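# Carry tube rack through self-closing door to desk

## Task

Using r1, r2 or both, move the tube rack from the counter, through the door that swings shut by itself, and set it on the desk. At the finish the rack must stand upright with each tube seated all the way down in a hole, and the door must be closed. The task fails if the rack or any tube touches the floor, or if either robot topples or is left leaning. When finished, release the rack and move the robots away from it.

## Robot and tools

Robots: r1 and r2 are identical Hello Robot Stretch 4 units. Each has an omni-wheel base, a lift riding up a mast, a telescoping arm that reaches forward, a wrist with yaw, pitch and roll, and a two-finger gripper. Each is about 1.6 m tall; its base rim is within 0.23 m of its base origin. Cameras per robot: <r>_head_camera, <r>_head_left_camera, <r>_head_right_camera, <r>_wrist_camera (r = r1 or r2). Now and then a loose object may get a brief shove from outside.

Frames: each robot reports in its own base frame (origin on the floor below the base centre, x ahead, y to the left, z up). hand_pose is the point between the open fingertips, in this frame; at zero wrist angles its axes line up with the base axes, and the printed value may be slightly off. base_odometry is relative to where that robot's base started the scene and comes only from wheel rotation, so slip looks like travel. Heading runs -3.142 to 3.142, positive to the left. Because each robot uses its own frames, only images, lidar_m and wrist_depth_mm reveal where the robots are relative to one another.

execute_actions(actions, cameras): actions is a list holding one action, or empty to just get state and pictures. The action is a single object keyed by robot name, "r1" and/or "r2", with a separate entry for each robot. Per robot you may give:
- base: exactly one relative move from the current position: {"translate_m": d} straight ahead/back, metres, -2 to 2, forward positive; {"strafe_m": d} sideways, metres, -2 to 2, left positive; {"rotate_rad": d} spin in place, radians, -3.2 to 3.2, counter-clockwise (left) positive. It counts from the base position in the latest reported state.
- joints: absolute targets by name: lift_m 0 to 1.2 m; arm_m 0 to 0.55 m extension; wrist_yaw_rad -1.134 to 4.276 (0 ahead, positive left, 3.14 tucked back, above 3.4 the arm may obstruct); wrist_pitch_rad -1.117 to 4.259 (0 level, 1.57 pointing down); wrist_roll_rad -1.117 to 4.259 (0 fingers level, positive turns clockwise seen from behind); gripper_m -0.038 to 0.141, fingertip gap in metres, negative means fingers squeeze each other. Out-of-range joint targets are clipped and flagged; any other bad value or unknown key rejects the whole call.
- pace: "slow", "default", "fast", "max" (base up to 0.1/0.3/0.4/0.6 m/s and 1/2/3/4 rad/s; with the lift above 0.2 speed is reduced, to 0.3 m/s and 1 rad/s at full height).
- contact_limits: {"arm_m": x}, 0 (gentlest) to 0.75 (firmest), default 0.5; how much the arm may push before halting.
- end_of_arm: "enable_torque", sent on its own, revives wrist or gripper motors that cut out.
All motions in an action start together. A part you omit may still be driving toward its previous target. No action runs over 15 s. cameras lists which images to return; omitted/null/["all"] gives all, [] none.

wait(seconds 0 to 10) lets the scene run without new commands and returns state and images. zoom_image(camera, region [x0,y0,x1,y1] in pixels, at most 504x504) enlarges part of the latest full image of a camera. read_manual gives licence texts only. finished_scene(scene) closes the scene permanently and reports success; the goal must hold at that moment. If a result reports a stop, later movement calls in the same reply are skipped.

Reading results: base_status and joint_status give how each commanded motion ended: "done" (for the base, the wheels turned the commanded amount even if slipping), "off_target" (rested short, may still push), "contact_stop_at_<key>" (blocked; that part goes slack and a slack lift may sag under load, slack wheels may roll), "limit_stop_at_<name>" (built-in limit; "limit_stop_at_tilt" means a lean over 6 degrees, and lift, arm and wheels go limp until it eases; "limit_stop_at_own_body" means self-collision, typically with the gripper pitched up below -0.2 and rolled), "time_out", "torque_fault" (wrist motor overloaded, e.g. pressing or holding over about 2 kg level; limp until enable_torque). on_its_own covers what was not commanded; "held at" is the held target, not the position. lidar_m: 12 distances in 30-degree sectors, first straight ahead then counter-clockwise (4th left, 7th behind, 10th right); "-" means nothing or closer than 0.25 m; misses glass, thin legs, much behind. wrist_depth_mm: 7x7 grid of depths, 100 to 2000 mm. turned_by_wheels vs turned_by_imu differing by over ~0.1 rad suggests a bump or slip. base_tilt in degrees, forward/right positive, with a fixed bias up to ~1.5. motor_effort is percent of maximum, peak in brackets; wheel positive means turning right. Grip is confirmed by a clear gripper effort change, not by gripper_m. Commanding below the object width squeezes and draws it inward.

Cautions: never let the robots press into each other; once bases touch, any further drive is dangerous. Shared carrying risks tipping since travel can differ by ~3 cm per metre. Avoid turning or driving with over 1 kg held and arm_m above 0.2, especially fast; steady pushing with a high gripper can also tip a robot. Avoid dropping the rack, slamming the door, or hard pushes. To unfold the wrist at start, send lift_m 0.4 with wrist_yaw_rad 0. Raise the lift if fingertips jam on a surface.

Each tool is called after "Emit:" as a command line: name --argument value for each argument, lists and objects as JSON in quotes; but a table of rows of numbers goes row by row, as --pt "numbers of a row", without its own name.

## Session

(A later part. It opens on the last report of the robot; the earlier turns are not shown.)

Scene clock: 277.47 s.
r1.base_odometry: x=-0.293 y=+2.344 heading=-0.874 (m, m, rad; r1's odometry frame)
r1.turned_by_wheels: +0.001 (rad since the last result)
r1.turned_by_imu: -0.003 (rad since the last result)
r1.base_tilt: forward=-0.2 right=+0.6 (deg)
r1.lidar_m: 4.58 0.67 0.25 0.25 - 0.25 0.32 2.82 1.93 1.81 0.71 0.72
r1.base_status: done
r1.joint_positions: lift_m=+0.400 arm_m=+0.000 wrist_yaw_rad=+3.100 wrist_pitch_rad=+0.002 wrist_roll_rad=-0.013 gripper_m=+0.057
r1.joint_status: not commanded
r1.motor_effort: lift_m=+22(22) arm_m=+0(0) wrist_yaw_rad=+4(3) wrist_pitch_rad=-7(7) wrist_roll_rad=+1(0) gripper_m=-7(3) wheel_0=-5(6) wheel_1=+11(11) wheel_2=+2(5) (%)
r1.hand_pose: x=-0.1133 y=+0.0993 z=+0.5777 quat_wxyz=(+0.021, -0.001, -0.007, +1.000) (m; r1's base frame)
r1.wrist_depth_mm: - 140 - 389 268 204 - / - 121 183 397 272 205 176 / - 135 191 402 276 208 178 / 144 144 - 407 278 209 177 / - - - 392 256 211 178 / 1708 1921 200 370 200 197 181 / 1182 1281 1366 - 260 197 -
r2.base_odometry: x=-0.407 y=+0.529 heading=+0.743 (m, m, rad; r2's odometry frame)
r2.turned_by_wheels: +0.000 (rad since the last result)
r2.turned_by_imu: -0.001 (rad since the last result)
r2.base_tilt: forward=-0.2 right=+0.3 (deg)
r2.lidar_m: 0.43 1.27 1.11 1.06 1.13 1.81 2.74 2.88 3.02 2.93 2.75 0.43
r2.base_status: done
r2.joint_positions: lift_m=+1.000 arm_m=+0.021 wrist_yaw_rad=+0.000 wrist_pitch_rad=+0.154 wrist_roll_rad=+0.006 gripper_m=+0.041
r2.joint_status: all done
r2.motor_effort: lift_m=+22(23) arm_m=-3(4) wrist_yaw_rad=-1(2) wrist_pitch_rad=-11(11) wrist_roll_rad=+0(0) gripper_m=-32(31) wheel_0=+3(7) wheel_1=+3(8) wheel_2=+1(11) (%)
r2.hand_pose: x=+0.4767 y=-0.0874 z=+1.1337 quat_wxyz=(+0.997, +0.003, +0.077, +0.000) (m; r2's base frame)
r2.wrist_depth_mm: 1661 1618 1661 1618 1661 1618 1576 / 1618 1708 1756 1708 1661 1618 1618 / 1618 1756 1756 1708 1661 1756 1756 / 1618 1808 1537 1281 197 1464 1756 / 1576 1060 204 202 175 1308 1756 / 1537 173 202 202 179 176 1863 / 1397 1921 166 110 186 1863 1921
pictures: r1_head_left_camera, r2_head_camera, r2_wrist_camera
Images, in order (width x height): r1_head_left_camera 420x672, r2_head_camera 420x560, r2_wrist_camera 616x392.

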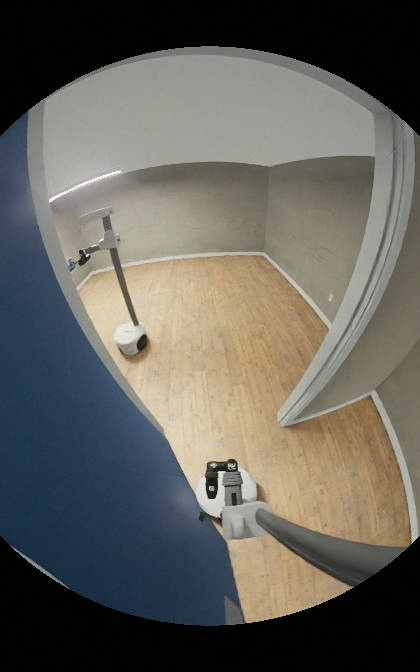

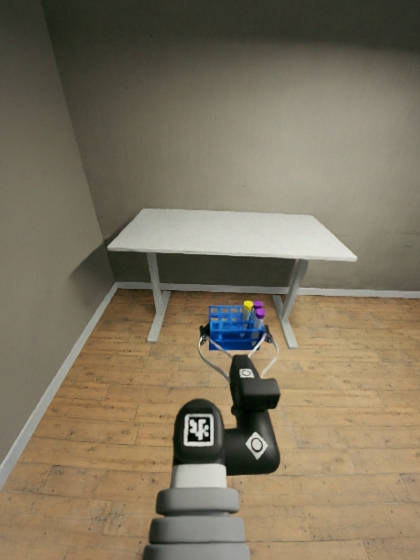

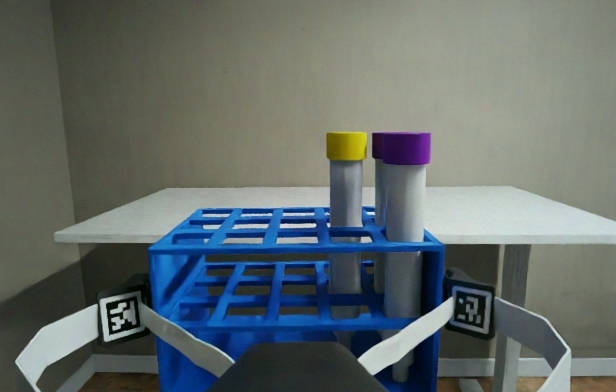

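Emit:
execute_actions --actions '[{"r2":{"base":{"translate_m":0.65}},"r1":{"base":{"translate_m":0.35},"pace":"slow"}}]' --cameras '["r2_wrist_camera","r2_head_camera","r1_head_left_camera","r1_head_right_camera"]'

Scene clock: 286.90 s.
r1.base_odometry: x=-0.069 y=+2.075 heading=-0.874 (m, m, rad; r1's odometry frame)
r1.turned_by_wheels: +0.001 (rad since the last result)
r1.turned_by_imu: -0.004 (rad since the last result)
r1.base_tilt: forward=-0.1 right=+0.7 (deg)
r1.lidar_m: 4.24 4.32 0.48 0.25 0.25 - 0.25 0.37 1.91 0.61 0.51 2.35
r1.base_status: done
r1.joint_positions: lift_m=+0.400 arm_m=+0.000 wrist_yaw_rad=+3.100 wrist_pitch_rad=+0.002 wrist_roll_rad=-0.013 gripper_m=+0.057
r1.joint_status: not commanded
r1.motor_effort: lift_m=+22(22) arm_m=+0(0) wrist_yaw_rad=+4(4) wrist_pitch_rad=-6(8) wrist_roll_rad=-1(0) gripper_m=-3(4) wheel_0=-20(21) wheel_1=+19(20) wheel_2=+12(12) (%)
r1.hand_pose: x=-0.1133 y=+0.0993 z=+0.5777 quat_wxyz=(+0.021, -0.001, -0.007, +1.000) (m; r1's base frame)
r1.wrist_depth_mm: - 141 349 303 255 220 199 / - 122 183 307 258 221 200 / - 135 192 309 260 224 203 / 143 144 359 315 263 227 204 / - 521 392 307 253 227 206 / 1661 530 200 301 200 220 206 / 1205 539 407 - 257 221 206
r2.base_odometry: x=+0.071 y=+0.969 heading=+0.744 (m, m, rad; r2's odometry frame)
r2.turned_by_wheels: +0.000 (rad since the last result)
r2.turned_by_imu: +0.002 (rad since the last result)
r2.base_tilt: forward=-0.2 right=+0.4 (deg)
r2.lidar_m: 0.44 0.60 1.09 1.05 1.10 1.85 3.42 3.55 3.04 2.95 0.78 0.45
r2.base_status: done
r2.joint_positions: lift_m=+1.000 arm_m=+0.021 wrist_yaw_rad=+0.000 wrist_pitch_rad=+0.154 wrist_roll_rad=+0.006 gripper_m=+0.041
r2.joint_status: not commanded
r2.motor_effort: lift_m=+22(22) arm_m=-4(4) wrist_yaw_rad=-3(3) wrist_pitch_rad=-11(10) wrist_roll_rad=+0(0) gripper_m=-31(35) wheel_0=+2(6) wheel_1=+3(7) wheel_2=+1(8) (%)
r2.hand_pose: x=+0.4767 y=-0.0874 z=+1.1337 quat_wxyz=(+0.997, +0.003, +0.077, +0.000) (m; r2's base frame)
r2.wrist_depth_mm: 1042 1042 1042 1060 1042 1008 1025 / 1118 1098 1060 1060 1042 1060 1060 / 1138 1098 1098 1098 1098 1078 1098 / 1138 1118 1160 1098 199 1138 1098 / 878 866 205 202 176 831 820 / 603 173 202 202 179 176 574 / 415 433 166 110 185 442 424
pictures: r1_head_left_camera, r1_head_right_camera, r2_head_camera, r2_wrist_camera
Images, in order (width x height): r1_head_left_camera 420x672, r1_head_right_camera 420x672, r2_head_camera 420x560, r2_wrist_camera 616x392.

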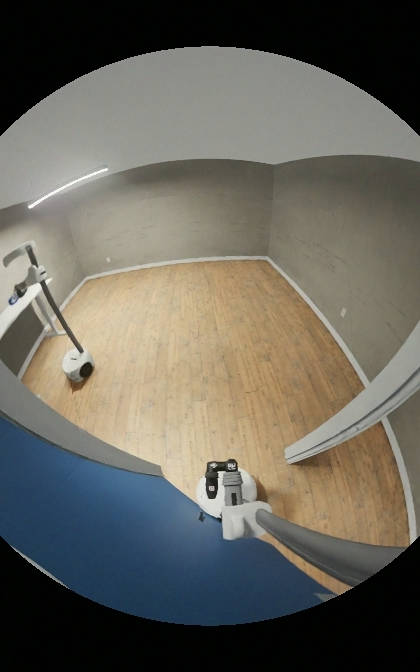

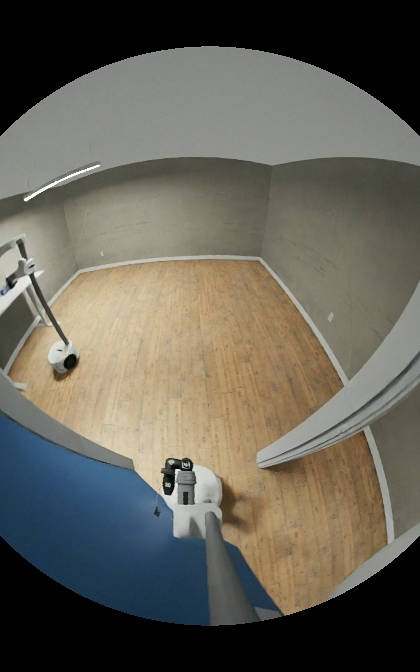

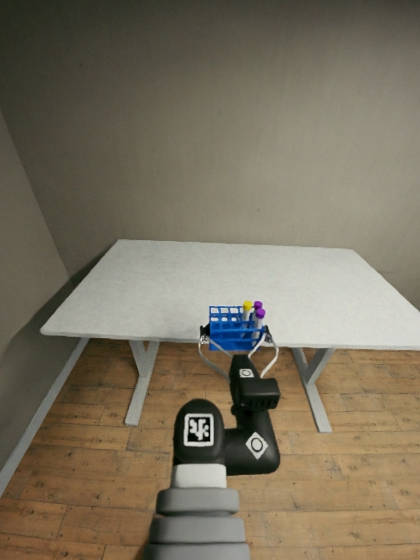

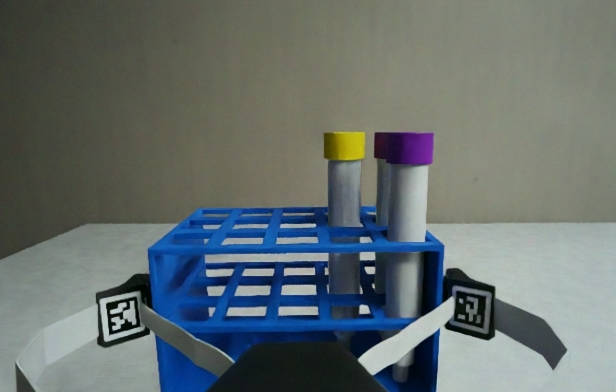

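Emit:
execute_actions --actions '[{"r2":{"joints":{"arm_m":0.3,"lift_m":0.93},"pace":"slow"},"r1":{"base":{"translate_m":0.35},"pace":"slow"}}]' --cameras '["r1_head_left_camera","r1_head_right_camera"]'

Emit:
execute_actions --actions '[{"r2":{"joints":{"lift_m":0.87},"pace":"slow"}}]' --cameras '["r2_wrist_camera","r2_head_camera"]'

Scene clock: 294.43 s.
r1.base_odometry: x=+0.156 y=+1.807 heading=-0.873 (m, m, rad; r1's odometry frame)
r1.turned_by_wheels: +0.000 (rad since the last result)
r1.turned_by_imu: +0.115 (rad since the last result)
r1.base_tilt: forward=-0.2 right=+0.6 (deg)
r1.lidar_m: 3.91 4.07 1.64 0.49 0.25 0.25 - 0.25 0.39 0.47 1.84 2.59
r1.base_status: done
r1.joint_positions: lift_m=+0.400 arm_m=+0.000 wrist_yaw_rad=+3.100 wrist_pitch_rad=+0.002 wrist_roll_rad=-0.013 gripper_m=+0.057
r1.joint_status: not commanded
r1.motor_effort: lift_m=+22(22) arm_m=+0(0) wrist_yaw_rad=+2(4) wrist_pitch_rad=-9(9) wrist_roll_rad=-1(0) gripper_m=-2(4) wheel_0=+3(18) wheel_1=+2(17) wheel_2=-1(10) (%)
r1.hand_pose: x=-0.1133 y=+0.0993 z=+0.5777 quat_wxyz=(+0.021, -0.001, -0.007, +1.000) (m; r1's base frame)
r1.wrist_depth_mm: - 141 329 320 309 297 290 / - 121 183 322 310 300 293 / - 135 192 325 314 304 294 / 143 144 332 329 315 306 297 / 366 353 340 330 315 307 300 / 364 355 200 330 201 307 298 / 370 359 349 - 319 310 304
r2.base_odometry: x=+0.071 y=+0.969 heading=+0.744 (m, m, rad; r2's odometry frame)
r2.turned_by_wheels: +0.000 (rad since the last result)
r2.turned_by_imu: +0.003 (rad since the last result)
r2.base_tilt: forward=-0.2 right=+0.4 (deg)
r2.lidar_m: 0.53 0.58 1.07 1.02 1.10 1.67 3.43 3.57 3.05 2.95 0.79 0.57
r2.base_status: not commanded
r2.joint_positions: lift_m=+0.930 arm_m=+0.299 wrist_yaw_rad=+0.000 wrist_pitch_rad=+0.154 wrist_roll_rad=+0.006 gripper_m=+0.041
r2.joint_status: all done
r2.motor_effort: lift_m=+13(22) arm_m=+4(6) wrist_yaw_rad=-1(1) wrist_pitch_rad=-10(11) wrist_roll_rad=+0(1) gripper_m=-33(35) wheel_0=+2(2) wheel_1=+3(3) wheel_2=+1(1) (%)
r2.hand_pose: x=+0.7553 y=-0.0874 z=+1.0645 quat_wxyz=(+0.997, +0.003, +0.077, +0.000) (m; r2's base frame)
r2.wrist_depth_mm: 788 788 788 778 778 768 750 / 820 820 798 798 778 788 778 / 842 842 831 820 809 820 809 / 854 842 831 842 198 831 820 / 634 634 204 203 176 615 603 / 442 173 204 202 179 176 421 / 307 320 166 110 185 329 312
pictures: r1_head_left_camera, r1_head_right_camera
Images, in order (width x height): r1_head_left_camera 420x672, r1_head_right_camera 420x672.

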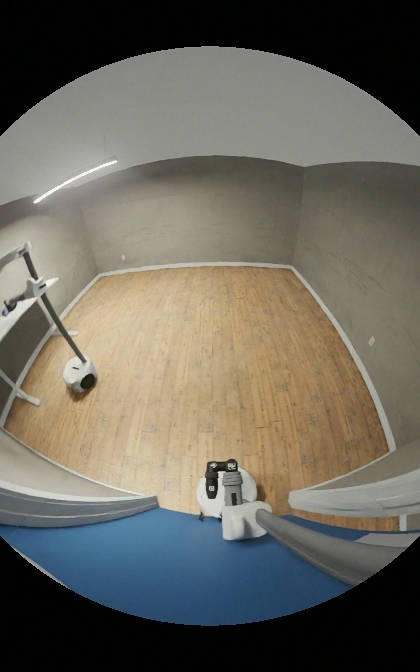

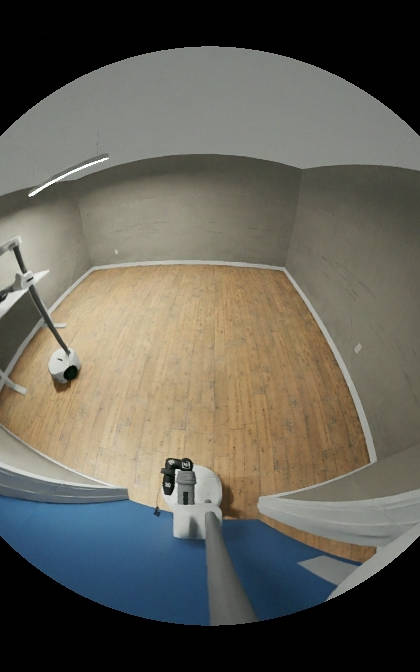

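Scene clock: 295.80 s.
r1.base_odometry: x=+0.156 y=+1.806 heading=-0.873 (m, m, rad; r1's odometry frame)
r1.turned_by_wheels: +0.000 (rad since the last result)
r1.turned_by_imu: +0.000 (rad since the last result)
r1.base_tilt: forward=-0.2 right=+0.6 (deg)
r1.lidar_m: 3.90 4.05 1.66 0.48 0.25 0.25 - 0.25 0.34 0.49 1.83 2.63
r1.base_status: not commanded
r1.joint_positions: lift_m=+0.400 arm_m=+0.000 wrist_yaw_rad=+3.100 wrist_pitch_rad=+0.002 wrist_roll_rad=-0.013 gripper_m=+0.057
r1.joint_status: not commanded
r1.motor_effort: lift_m=+22(22) arm_m=+0(0) wrist_yaw_rad=+5(5) wrist_pitch_rad=-8(8) wrist_roll_rad=+0(1) gripper_m=-4(3) wheel_0=-9(9) wheel_1=+0(2) wheel_2=+19(19) (%)
r1.hand_pose: x=-0.1133 y=+0.0993 z=+0.5777 quat_wxyz=(+0.021, -0.001, -0.007, +1.000) (m; r1's base frame)
r1.wrist_depth_mm: - 141 320 312 301 296 287 / - 121 182 317 306 296 290 / - 135 191 320 309 298 290 / 144 144 327 322 309 301 293 / 353 343 332 322 309 303 297 / 359 347 200 320 200 303 298 / 357 349 342 - 314 306 301
r2.base_odometry: x=+0.071 y=+0.969 heading=+0.744 (m, m, rad; r2's odometry frame)
r2.turned_by_wheels: +0.000 (rad since the last result)
r2.turned_by_imu: +0.001 (rad since the last result)
r2.base_tilt: forward=-0.3 right=+0.4 (deg)
r2.lidar_m: 0.56 0.58 1.09 1.04 1.08 1.67 3.39 3.52 3.05 2.95 0.77 0.59
r2.base_status: not commanded
r2.joint_positions: lift_m=+0.870 arm_m=+0.299 wrist_yaw_rad=+0.000 wrist_pitch_rad=+0.154 wrist_roll_rad=+0.006 gripper_m=+0.041
r2.joint_status: all done
r2.motor_effort: lift_m=+13(14) arm_m=+4(4) wrist_yaw_rad=-3(0) wrist_pitch_rad=-10(11) wrist_roll_rad=+0(0) gripper_m=-33(35) wheel_0=+2(2) wheel_1=+3(3) wheel_2=+1(1) (%)
r2.hand_pose: x=+0.7553 y=-0.0874 z=+1.0045 quat_wxyz=(+0.997, +0.003, +0.077, +0.000) (m; r2's base frame)
r2.wrist_depth_mm: 798 798 788 778 768 768 759 / 831 809 809 809 788 788 788 / 842 820 820 820 809 809 809 / 831 820 798 683 198 759 750 / 449 445 205 202 175 433 430 / 309 173 203 201 178 176 300 / 213 224 166 110 186 230 220
pictures: r2_head_camera, r2_wrist_camera
Images, in order (width x height): r2_head_camera 420x560, r2_wrist_camera 616x392.

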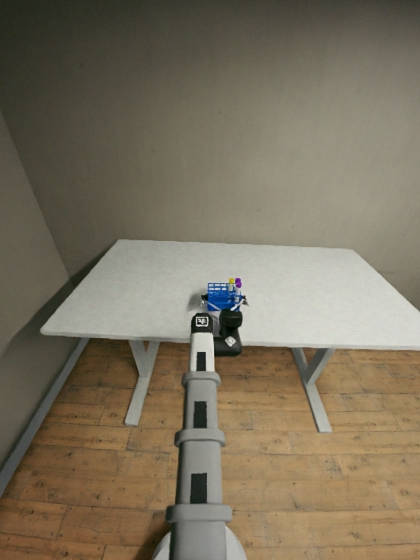

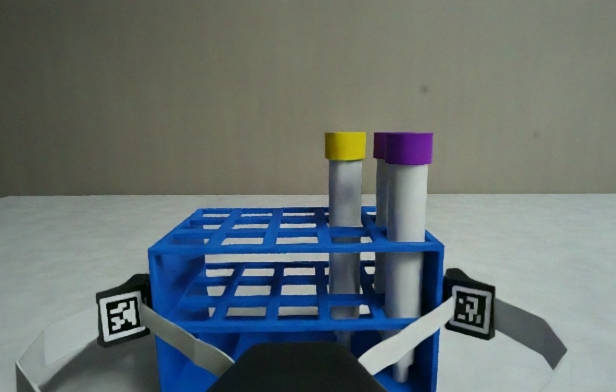

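Emit:
execute_actions --actions '[{"r2":{"joints":{"lift_m":0.859},"pace":"slow"},"r1":{"base":{"translate_m":0.15},"pace":"slow"}}]' --cameras '["r1_wrist_camera"]'

Emit:
execute_actions --actions '[{"r2":{"joints":{"gripper_m":0.141},"pace":"slow"},"r1":{"base":{"translate_m":0.5},"pace":"slow"}}]' --cameras '["r2_wrist_camera","r1_wrist_camera"]'

Scene clock: 300.30 s.
r1.base_odometry: x=+0.252 y=+1.691 heading=-0.873 (m, m, rad; r1's odometry frame)
r1.turned_by_wheels: +0.000 (rad since the last result)
r1.turned_by_imu: -0.002 (rad since the last result)
r1.base_tilt: forward=-0.2 right=+0.6 (deg)
r1.lidar_m: 3.76 3.96 1.59 0.76 0.41 0.29 0.28 0.32 0.46 1.09 1.84 2.61
r1.base_status: done
r1.joint_positions: lift_m=+0.400 arm_m=+0.000 wrist_yaw_rad=+3.100 wrist_pitch_rad=+0.002 wrist_roll_rad=-0.013 gripper_m=+0.057
r1.joint_status: not commanded
r1.motor_effort: lift_m=+22(22) arm_m=+0(0) wrist_yaw_rad=+3(3) wrist_pitch_rad=-8(8) wrist_roll_rad=+1(0) gripper_m=-4(5) wheel_0=+2(9) wheel_1=+3(6) wheel_2=-4(19) (%)
r1.hand_pose: x=-0.1133 y=+0.0993 z=+0.5777 quat_wxyz=(+0.021, -0.001, -0.007, +1.000) (m; r1's base frame)
r1.wrist_depth_mm: - 140 424 418 418 413 407 / - 122 183 424 418 415 410 / - 135 191 424 421 421 415 / 144 144 430 430 424 415 415 / 442 439 433 433 427 427 421 / 442 449 200 436 200 424 427 / 449 449 445 - 436 430 430
r2.base_odometry: x=+0.071 y=+0.969 heading=+0.744 (m, m, rad; r2's odometry frame)
r2.turned_by_wheels: +0.000 (rad since the last result)
r2.turned_by_imu: +0.002 (rad since the last result)
r2.base_tilt: forward=-0.2 right=+0.3 (deg)
r2.lidar_m: 0.55 0.59 1.08 1.04 1.10 1.59 3.41 3.55 3.05 2.94 0.79 0.58
r2.base_status: not commanded
r2.joint_positions: lift_m=+0.859 arm_m=+0.299 wrist_yaw_rad=+0.000 wrist_pitch_rad=+0.154 wrist_roll_rad=+0.006 gripper_m=+0.041
r2.joint_status: all done
r2.motor_effort: lift_m=+13(12) arm_m=+4(5) wrist_yaw_rad=-1(1) wrist_pitch_rad=-11(11) wrist_roll_rad=+0(0) gripper_m=-32(36) wheel_0=+2(2) wheel_1=+3(3) wheel_2=+1(1) (%)
r2.hand_pose: x=+0.7553 y=-0.0874 z=+0.9935 quat_wxyz=(+0.997, +0.003, +0.077, +0.000) (m; r2's base frame)
r2.wrist_depth_mm: 788 798 788 778 768 768 759 / 809 809 798 809 798 788 788 / 842 842 820 798 798 798 809 / 759 750 732 621 198 707 691 / 413 410 206 202 176 397 394 / 285 173 203 202 179 176 276 / 198 207 165 110 186 211 202
pictures: r1_wrist_camera
Images, in order (width x height): r1_wrist_camera 616x392.

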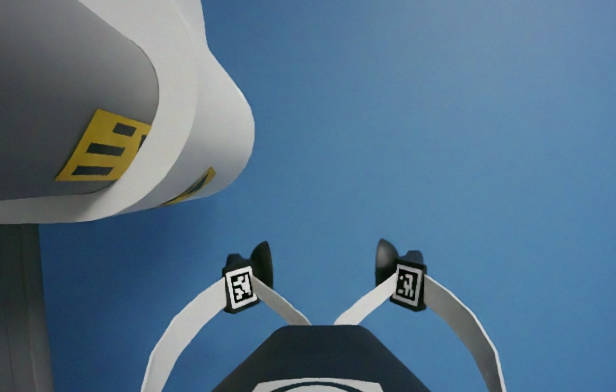

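Scene clock: 306.57 s.
r1.base_odometry: x=+0.574 y=+1.308 heading=-0.873 (m, m, rad; r1's odometry frame)
r1.turned_by_wheels: +0.000 (rad since the last result)
r1.turned_by_imu: -0.004 (rad since the last result)
r1.base_tilt: forward=-0.2 right=+0.6 (deg)
r1.lidar_m: 3.26 3.43 1.41 1.40 0.97 0.81 0.79 0.82 1.08 1.77 1.88 2.63
r1.base_status: done
r1.joint_positions: lift_m=+0.400 arm_m=+0.000 wrist_yaw_rad=+3.100 wrist_pitch_rad=+0.002 wrist_roll_rad=-0.013 gripper_m=+0.057
r1.joint_status: not commanded
r1.motor_effort: lift_m=+22(23) arm_m=+0(0) wrist_yaw_rad=+4(4) wrist_pitch_rad=-7(9) wrist_roll_rad=+0(0) gripper_m=-2(4) wheel_0=+3(5) wheel_1=+2(4) wheel_2=-1(6) (%)
r1.hand_pose: x=-0.1133 y=+0.0993 z=+0.5777 quat_wxyz=(+0.021, -0.001, -0.007, +1.000) (m; r1's base frame)
r1.wrist_depth_mm: - 141 917 904 891 854 809 / - 122 182 904 878 878 809 / - 135 191 917 904 904 809 / 144 144 917 917 904 917 820 / 866 946 946 917 931 904 842 / 866 946 200 917 200 831 842 / 878 960 946 - 931 831 842
r2.base_odometry: x=+0.071 y=+0.969 heading=+0.744 (m, m, rad; r2's odometry frame)
r2.turned_by_wheels: +0.000 (rad since the last result)
r2.turned_by_imu: +0.002 (rad since the last result)
r2.base_tilt: forward=-0.2 right=+0.3 (deg)
r2.lidar_m: 0.57 0.59 1.09 1.04 1.10 1.42 1.41 3.55 3.04 2.95 0.77 0.59
r2.base_status: not commanded
r2.joint_positions: lift_m=+0.859 arm_m=+0.299 wrist_yaw_rad=+0.000 wrist_pitch_rad=+0.152 wrist_roll_rad=+0.006 gripper_m=+0.141
r2.joint_status: all done
r2.motor_effort: lift_m=+13(13) arm_m=+4(4) wrist_yaw_rad=-2(2) wrist_pitch_rad=-7(11) wrist_roll_rad=+0(0) gripper_m=+1(33) wheel_0=+2(2) wheel_1=+3(3) wheel_2=+1(1) (%)
r2.hand_pose: x=+0.7553 y=-0.0874 z=+0.9938 quat_wxyz=(+0.997, +0.003, +0.076, +0.000) (m; r2's base frame)
r2.wrist_depth_mm: 809 788 798 788 778 768 759 / 809 798 820 798 798 798 788 / 831 842 831 820 820 809 798 / 768 768 750 268 228 707 699 / 415 418 227 232 205 399 399 / 286 201 224 224 207 248 277 / 218 208 213 110 213 213 212
pictures: r1_wrist_camera, r2_wrist_camera
Images, in order (width x height): r1_wrist_camera 616x392, r2_wrist_camera 616x392.

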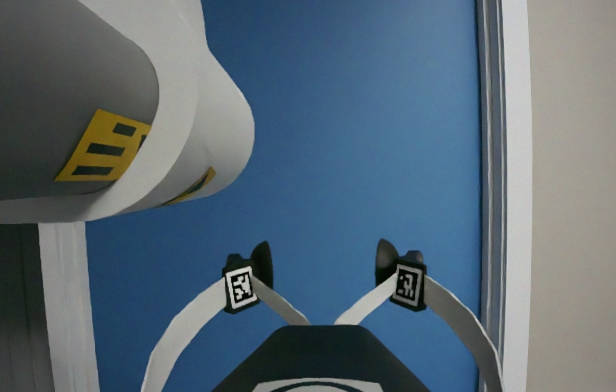

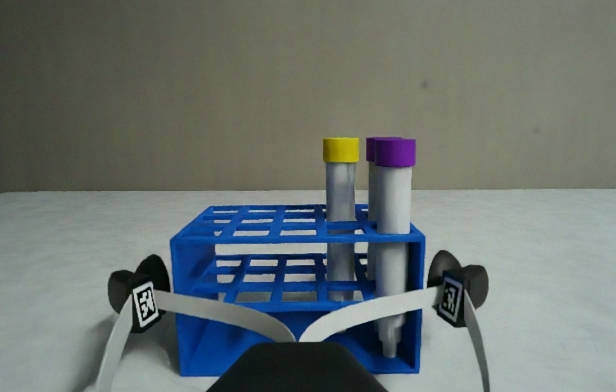

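Emit:
execute_actions --actions '[{"r2":{"joints":{"arm_m":0.05},"pace":"slow"}}]' --cameras '["r2_wrist_camera","r2_head_left_camera","r1_head_right_camera"]'

Emit:
zoom_image --camera "r2_wrist_camera" --region '[200,80,420,280]'

Scene clock: 312.10 s.
r1.base_odometry: x=+0.574 y=+1.308 heading=-0.873 (m, m, rad; r1's odometry frame)
r1.turned_by_wheels: +0.000 (rad since the last result)
r1.turned_by_imu: -0.002 (rad since the last result)
r1.base_tilt: forward=-0.2 right=+0.7 (deg)
r1.lidar_m: 3.25 3.42 1.42 1.40 0.96 0.80 0.79 0.82 1.06 1.77 1.89 2.65
r1.base_status: not commanded
r1.joint_positions: lift_m=+0.400 arm_m=+0.000 wrist_yaw_rad=+3.100 wrist_pitch_rad=+0.002 wrist_roll_rad=-0.013 gripper_m=+0.057
r1.joint_status: not commanded
r1.motor_effort: lift_m=+23(22) arm_m=+0(0) wrist_yaw_rad=+5(4) wrist_pitch_rad=-7(8) wrist_roll_rad=+0(1) gripper_m=-4(2) wheel_0=+2(2) wheel_1=+2(1) wheel_2=-2(1) (%)
r1.hand_pose: x=-0.1133 y=+0.0993 z=+0.5777 quat_wxyz=(+0.021, -0.001, -0.007, +1.000) (m; r1's base frame)
r1.wrist_depth_mm: - 141 904 904 904 854 798 / - 122 183 904 917 854 809 / - 135 191 917 904 904 820 / 144 144 946 917 904 904 809 / 878 931 946 904 931 891 842 / 866 960 200 946 200 820 842 / 891 960 946 - 931 842 842
r2.base_odometry: x=+0.071 y=+0.969 heading=+0.744 (m, m, rad; r2's odometry frame)
r2.turned_by_wheels: +0.000 (rad since the last result)
r2.turned_by_imu: +0.002 (rad since the last result)
r2.base_tilt: forward=-0.2 right=+0.3 (deg)
r2.lidar_m: 0.56 0.58 1.08 1.04 1.10 1.43 1.39 3.54 3.04 2.94 0.76 0.59
r2.base_status: not commanded
r2.joint_positions: lift_m=+0.859 arm_m=+0.051 wrist_yaw_rad=+0.000 wrist_pitch_rad=+0.152 wrist_roll_rad=+0.006 gripper_m=+0.141
r2.joint_status: all done
r2.motor_effort: lift_m=+13(13) arm_m=-4(4) wrist_yaw_rad=+0(1) wrist_pitch_rad=-6(7) wrist_roll_rad=+0(0) gripper_m=+0(1) wheel_0=+2(2) wheel_1=+3(3) wheel_2=+1(1) (%)
r2.hand_pose: x=+0.5068 y=-0.0874 z=+0.9938 quat_wxyz=(+0.997, +0.003, +0.076, +0.000) (m; r2's base frame)
r2.wrist_depth_mm: 1042 1042 1025 1008 1008 991 991 / 1078 1042 1042 1042 1042 1008 1042 / 1078 1098 1060 1060 1078 1060 1042 / 768 768 759 477 732 723 715 / 421 424 421 413 410 404 404 / 309 201 301 297 293 289 289 / 741 1205 1205 110 1160 1160 1160
pictures: r1_head_right_camera, r2_head_left_camera, r2_wrist_camera
Images, in order (width x height): r1_head_right_camera 420x672, r2_head_left_camera 420x672, r2_wrist_camera 616x392.

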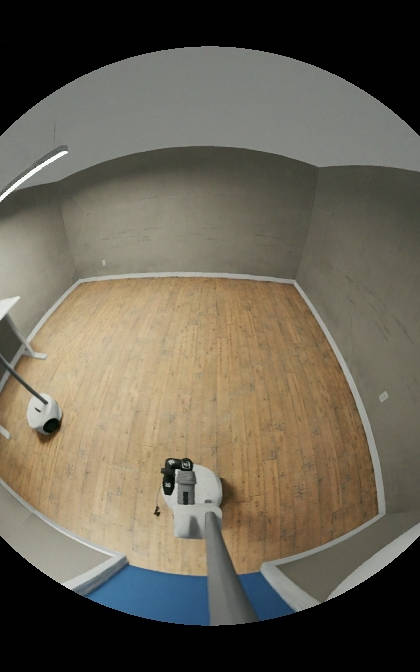

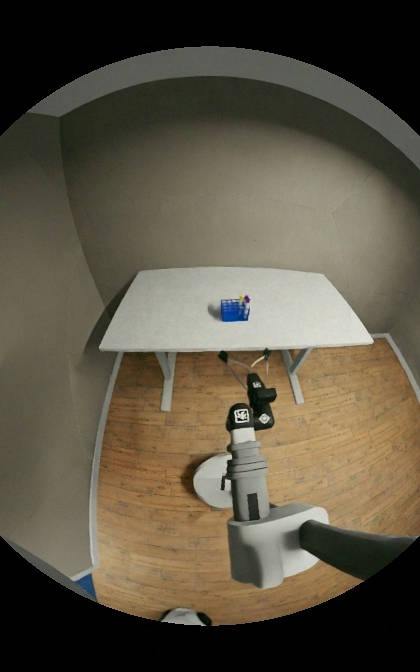

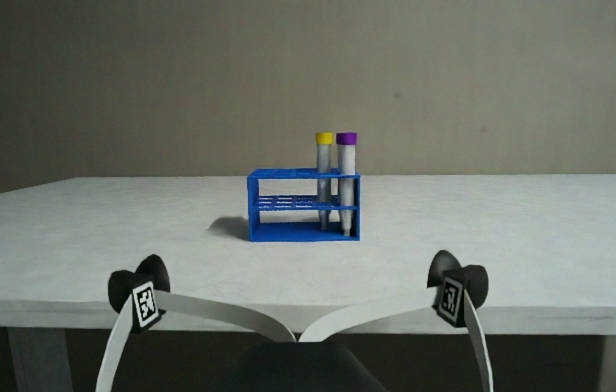

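Region (200, 80, 420, 280) of r2_wrist_camera's 616x392 image, scaled by 2.291; it fills the top 458 rows of this view, and the rest is white.

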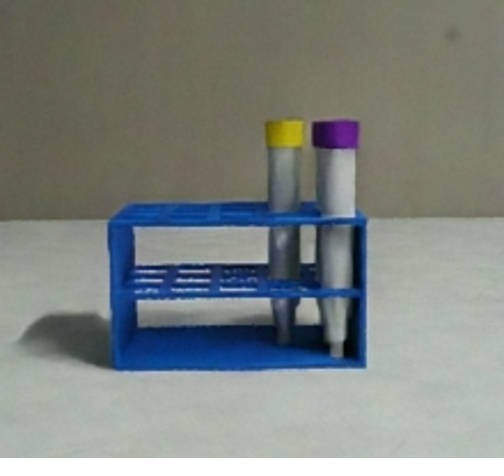

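Emit:
execute_actions --actions '[{"r2":{"base":{"translate_m":-0.3},"joints":{"arm_m":0}}}]' --cameras '["r2_head_left_camera","r2_head_camera","r1_wrist_camera"]'

Scene clock: 316.17 s.
r1.base_odometry: x=+0.574 y=+1.308 heading=-0.873 (m, m, rad; r1's odometry frame)
r1.turned_by_wheels: +0.000 (rad since the last result)
r1.turned_by_imu: -0.002 (rad since the last result)
r1.base_tilt: forward=-0.2 right=+0.6 (deg)
r1.lidar_m: 3.25 3.44 1.11 1.12 1.00 0.83 0.78 0.83 1.06 1.77 1.87 2.64
r1.base_status: not commanded
r1.joint_positions: lift_m=+0.400 arm_m=+0.000 wrist_yaw_rad=+3.100 wrist_pitch_rad=+0.002 wrist_roll_rad=-0.013 gripper_m=+0.057
r1.joint_status: not commanded
r1.motor_effort: lift_m=+22(22) arm_m=+0(0) wrist_yaw_rad=+2(5) wrist_pitch_rad=-8(10) wrist_roll_rad=-1(1) gripper_m=-4(6) wheel_0=+3(3) wheel_1=+1(1) wheel_2=-2(2) (%)
r1.hand_pose: x=-0.1133 y=+0.0993 z=+0.5777 quat_wxyz=(+0.021, -0.001, -0.007, +1.000) (m; r1's base frame)
r1.wrist_depth_mm: - 141 917 904 891 866 809 / - 122 183 917 904 878 809 / - 135 191 917 917 891 809 / 143 144 931 931 917 891 831 / 866 960 931 931 904 904 831 / 866 946 200 946 200 831 842 / 878 960 960 - 931 842 842
r2.base_odometry: x=-0.150 y=+0.766 heading=+0.743 (m, m, rad; r2's odometry frame)
r2.turned_by_wheels: +0.000 (rad since the last result)
r2.turned_by_imu: +0.002 (rad since the last result)
r2.base_tilt: forward=-0.2 right=+0.4 (deg)
r2.lidar_m: 0.84 0.91 1.11 1.05 1.12 1.11 1.11 3.23 3.04 2.95 1.19 0.87
r2.base_status: done
r2.joint_positions: lift_m=+0.859 arm_m=+0.001 wrist_yaw_rad=+0.000 wrist_pitch_rad=+0.152 wrist_roll_rad=+0.006 gripper_m=+0.141
r2.joint_status: all done
r2.motor_effort: lift_m=+13(13) arm_m=-4(4) wrist_yaw_rad=-3(2) wrist_pitch_rad=-8(8) wrist_roll_rad=+0(0) gripper_m=+1(1) wheel_0=-2(5) wheel_1=-2(7) wheel_2=-1(9) (%)
r2.hand_pose: x=+0.4568 y=-0.0874 z=+0.9938 quat_wxyz=(+0.997, +0.003, +0.076, +0.000) (m; r2's base frame)
r2.wrist_depth_mm: 1366 1336 1366 1366 1336 1308 1336 / 1430 1397 1366 1397 1430 1366 1366 / 1430 1464 1397 1366 1397 1397 1366 / 788 768 759 750 732 732 707 / 1537 1098 1537 1464 1464 1430 1205 / 1499 201 1499 1499 1464 1464 1308 / 1618 1160 1576 110 1576 1537 1281
pictures: r1_wrist_camera, r2_head_camera, r2_head_left_camera
Images, in order (width x height): r1_wrist_camera 616x392, r2_head_camera 420x560, r2_head_left_camera 420x672.

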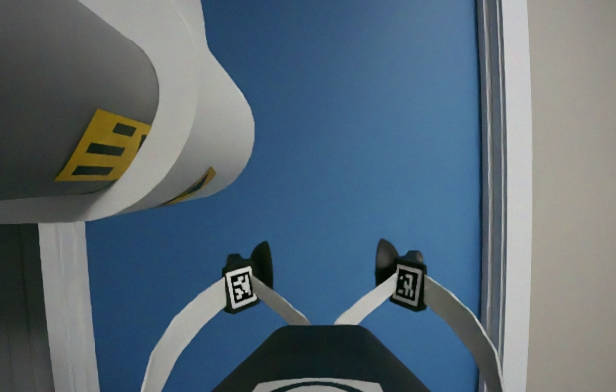

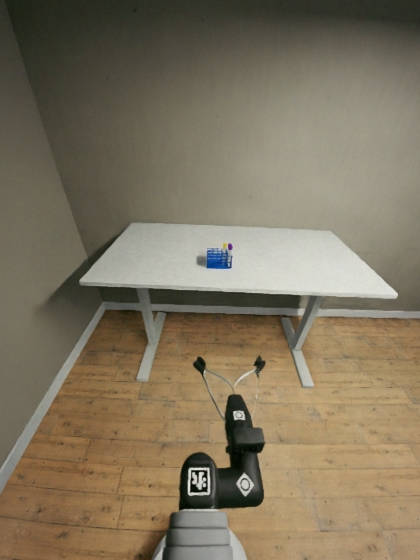

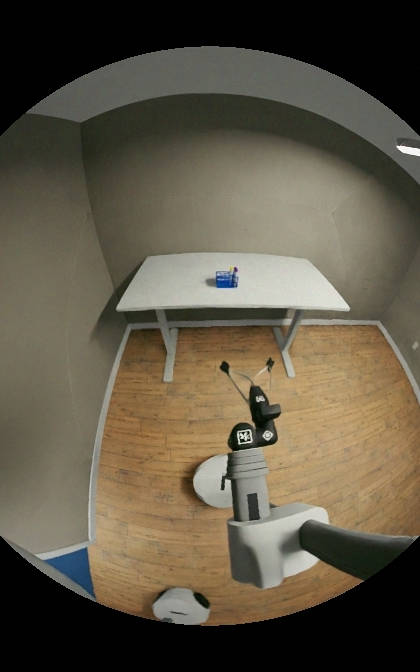

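Emit:
finished_scene --scene 2

The scene is finished: the task was done.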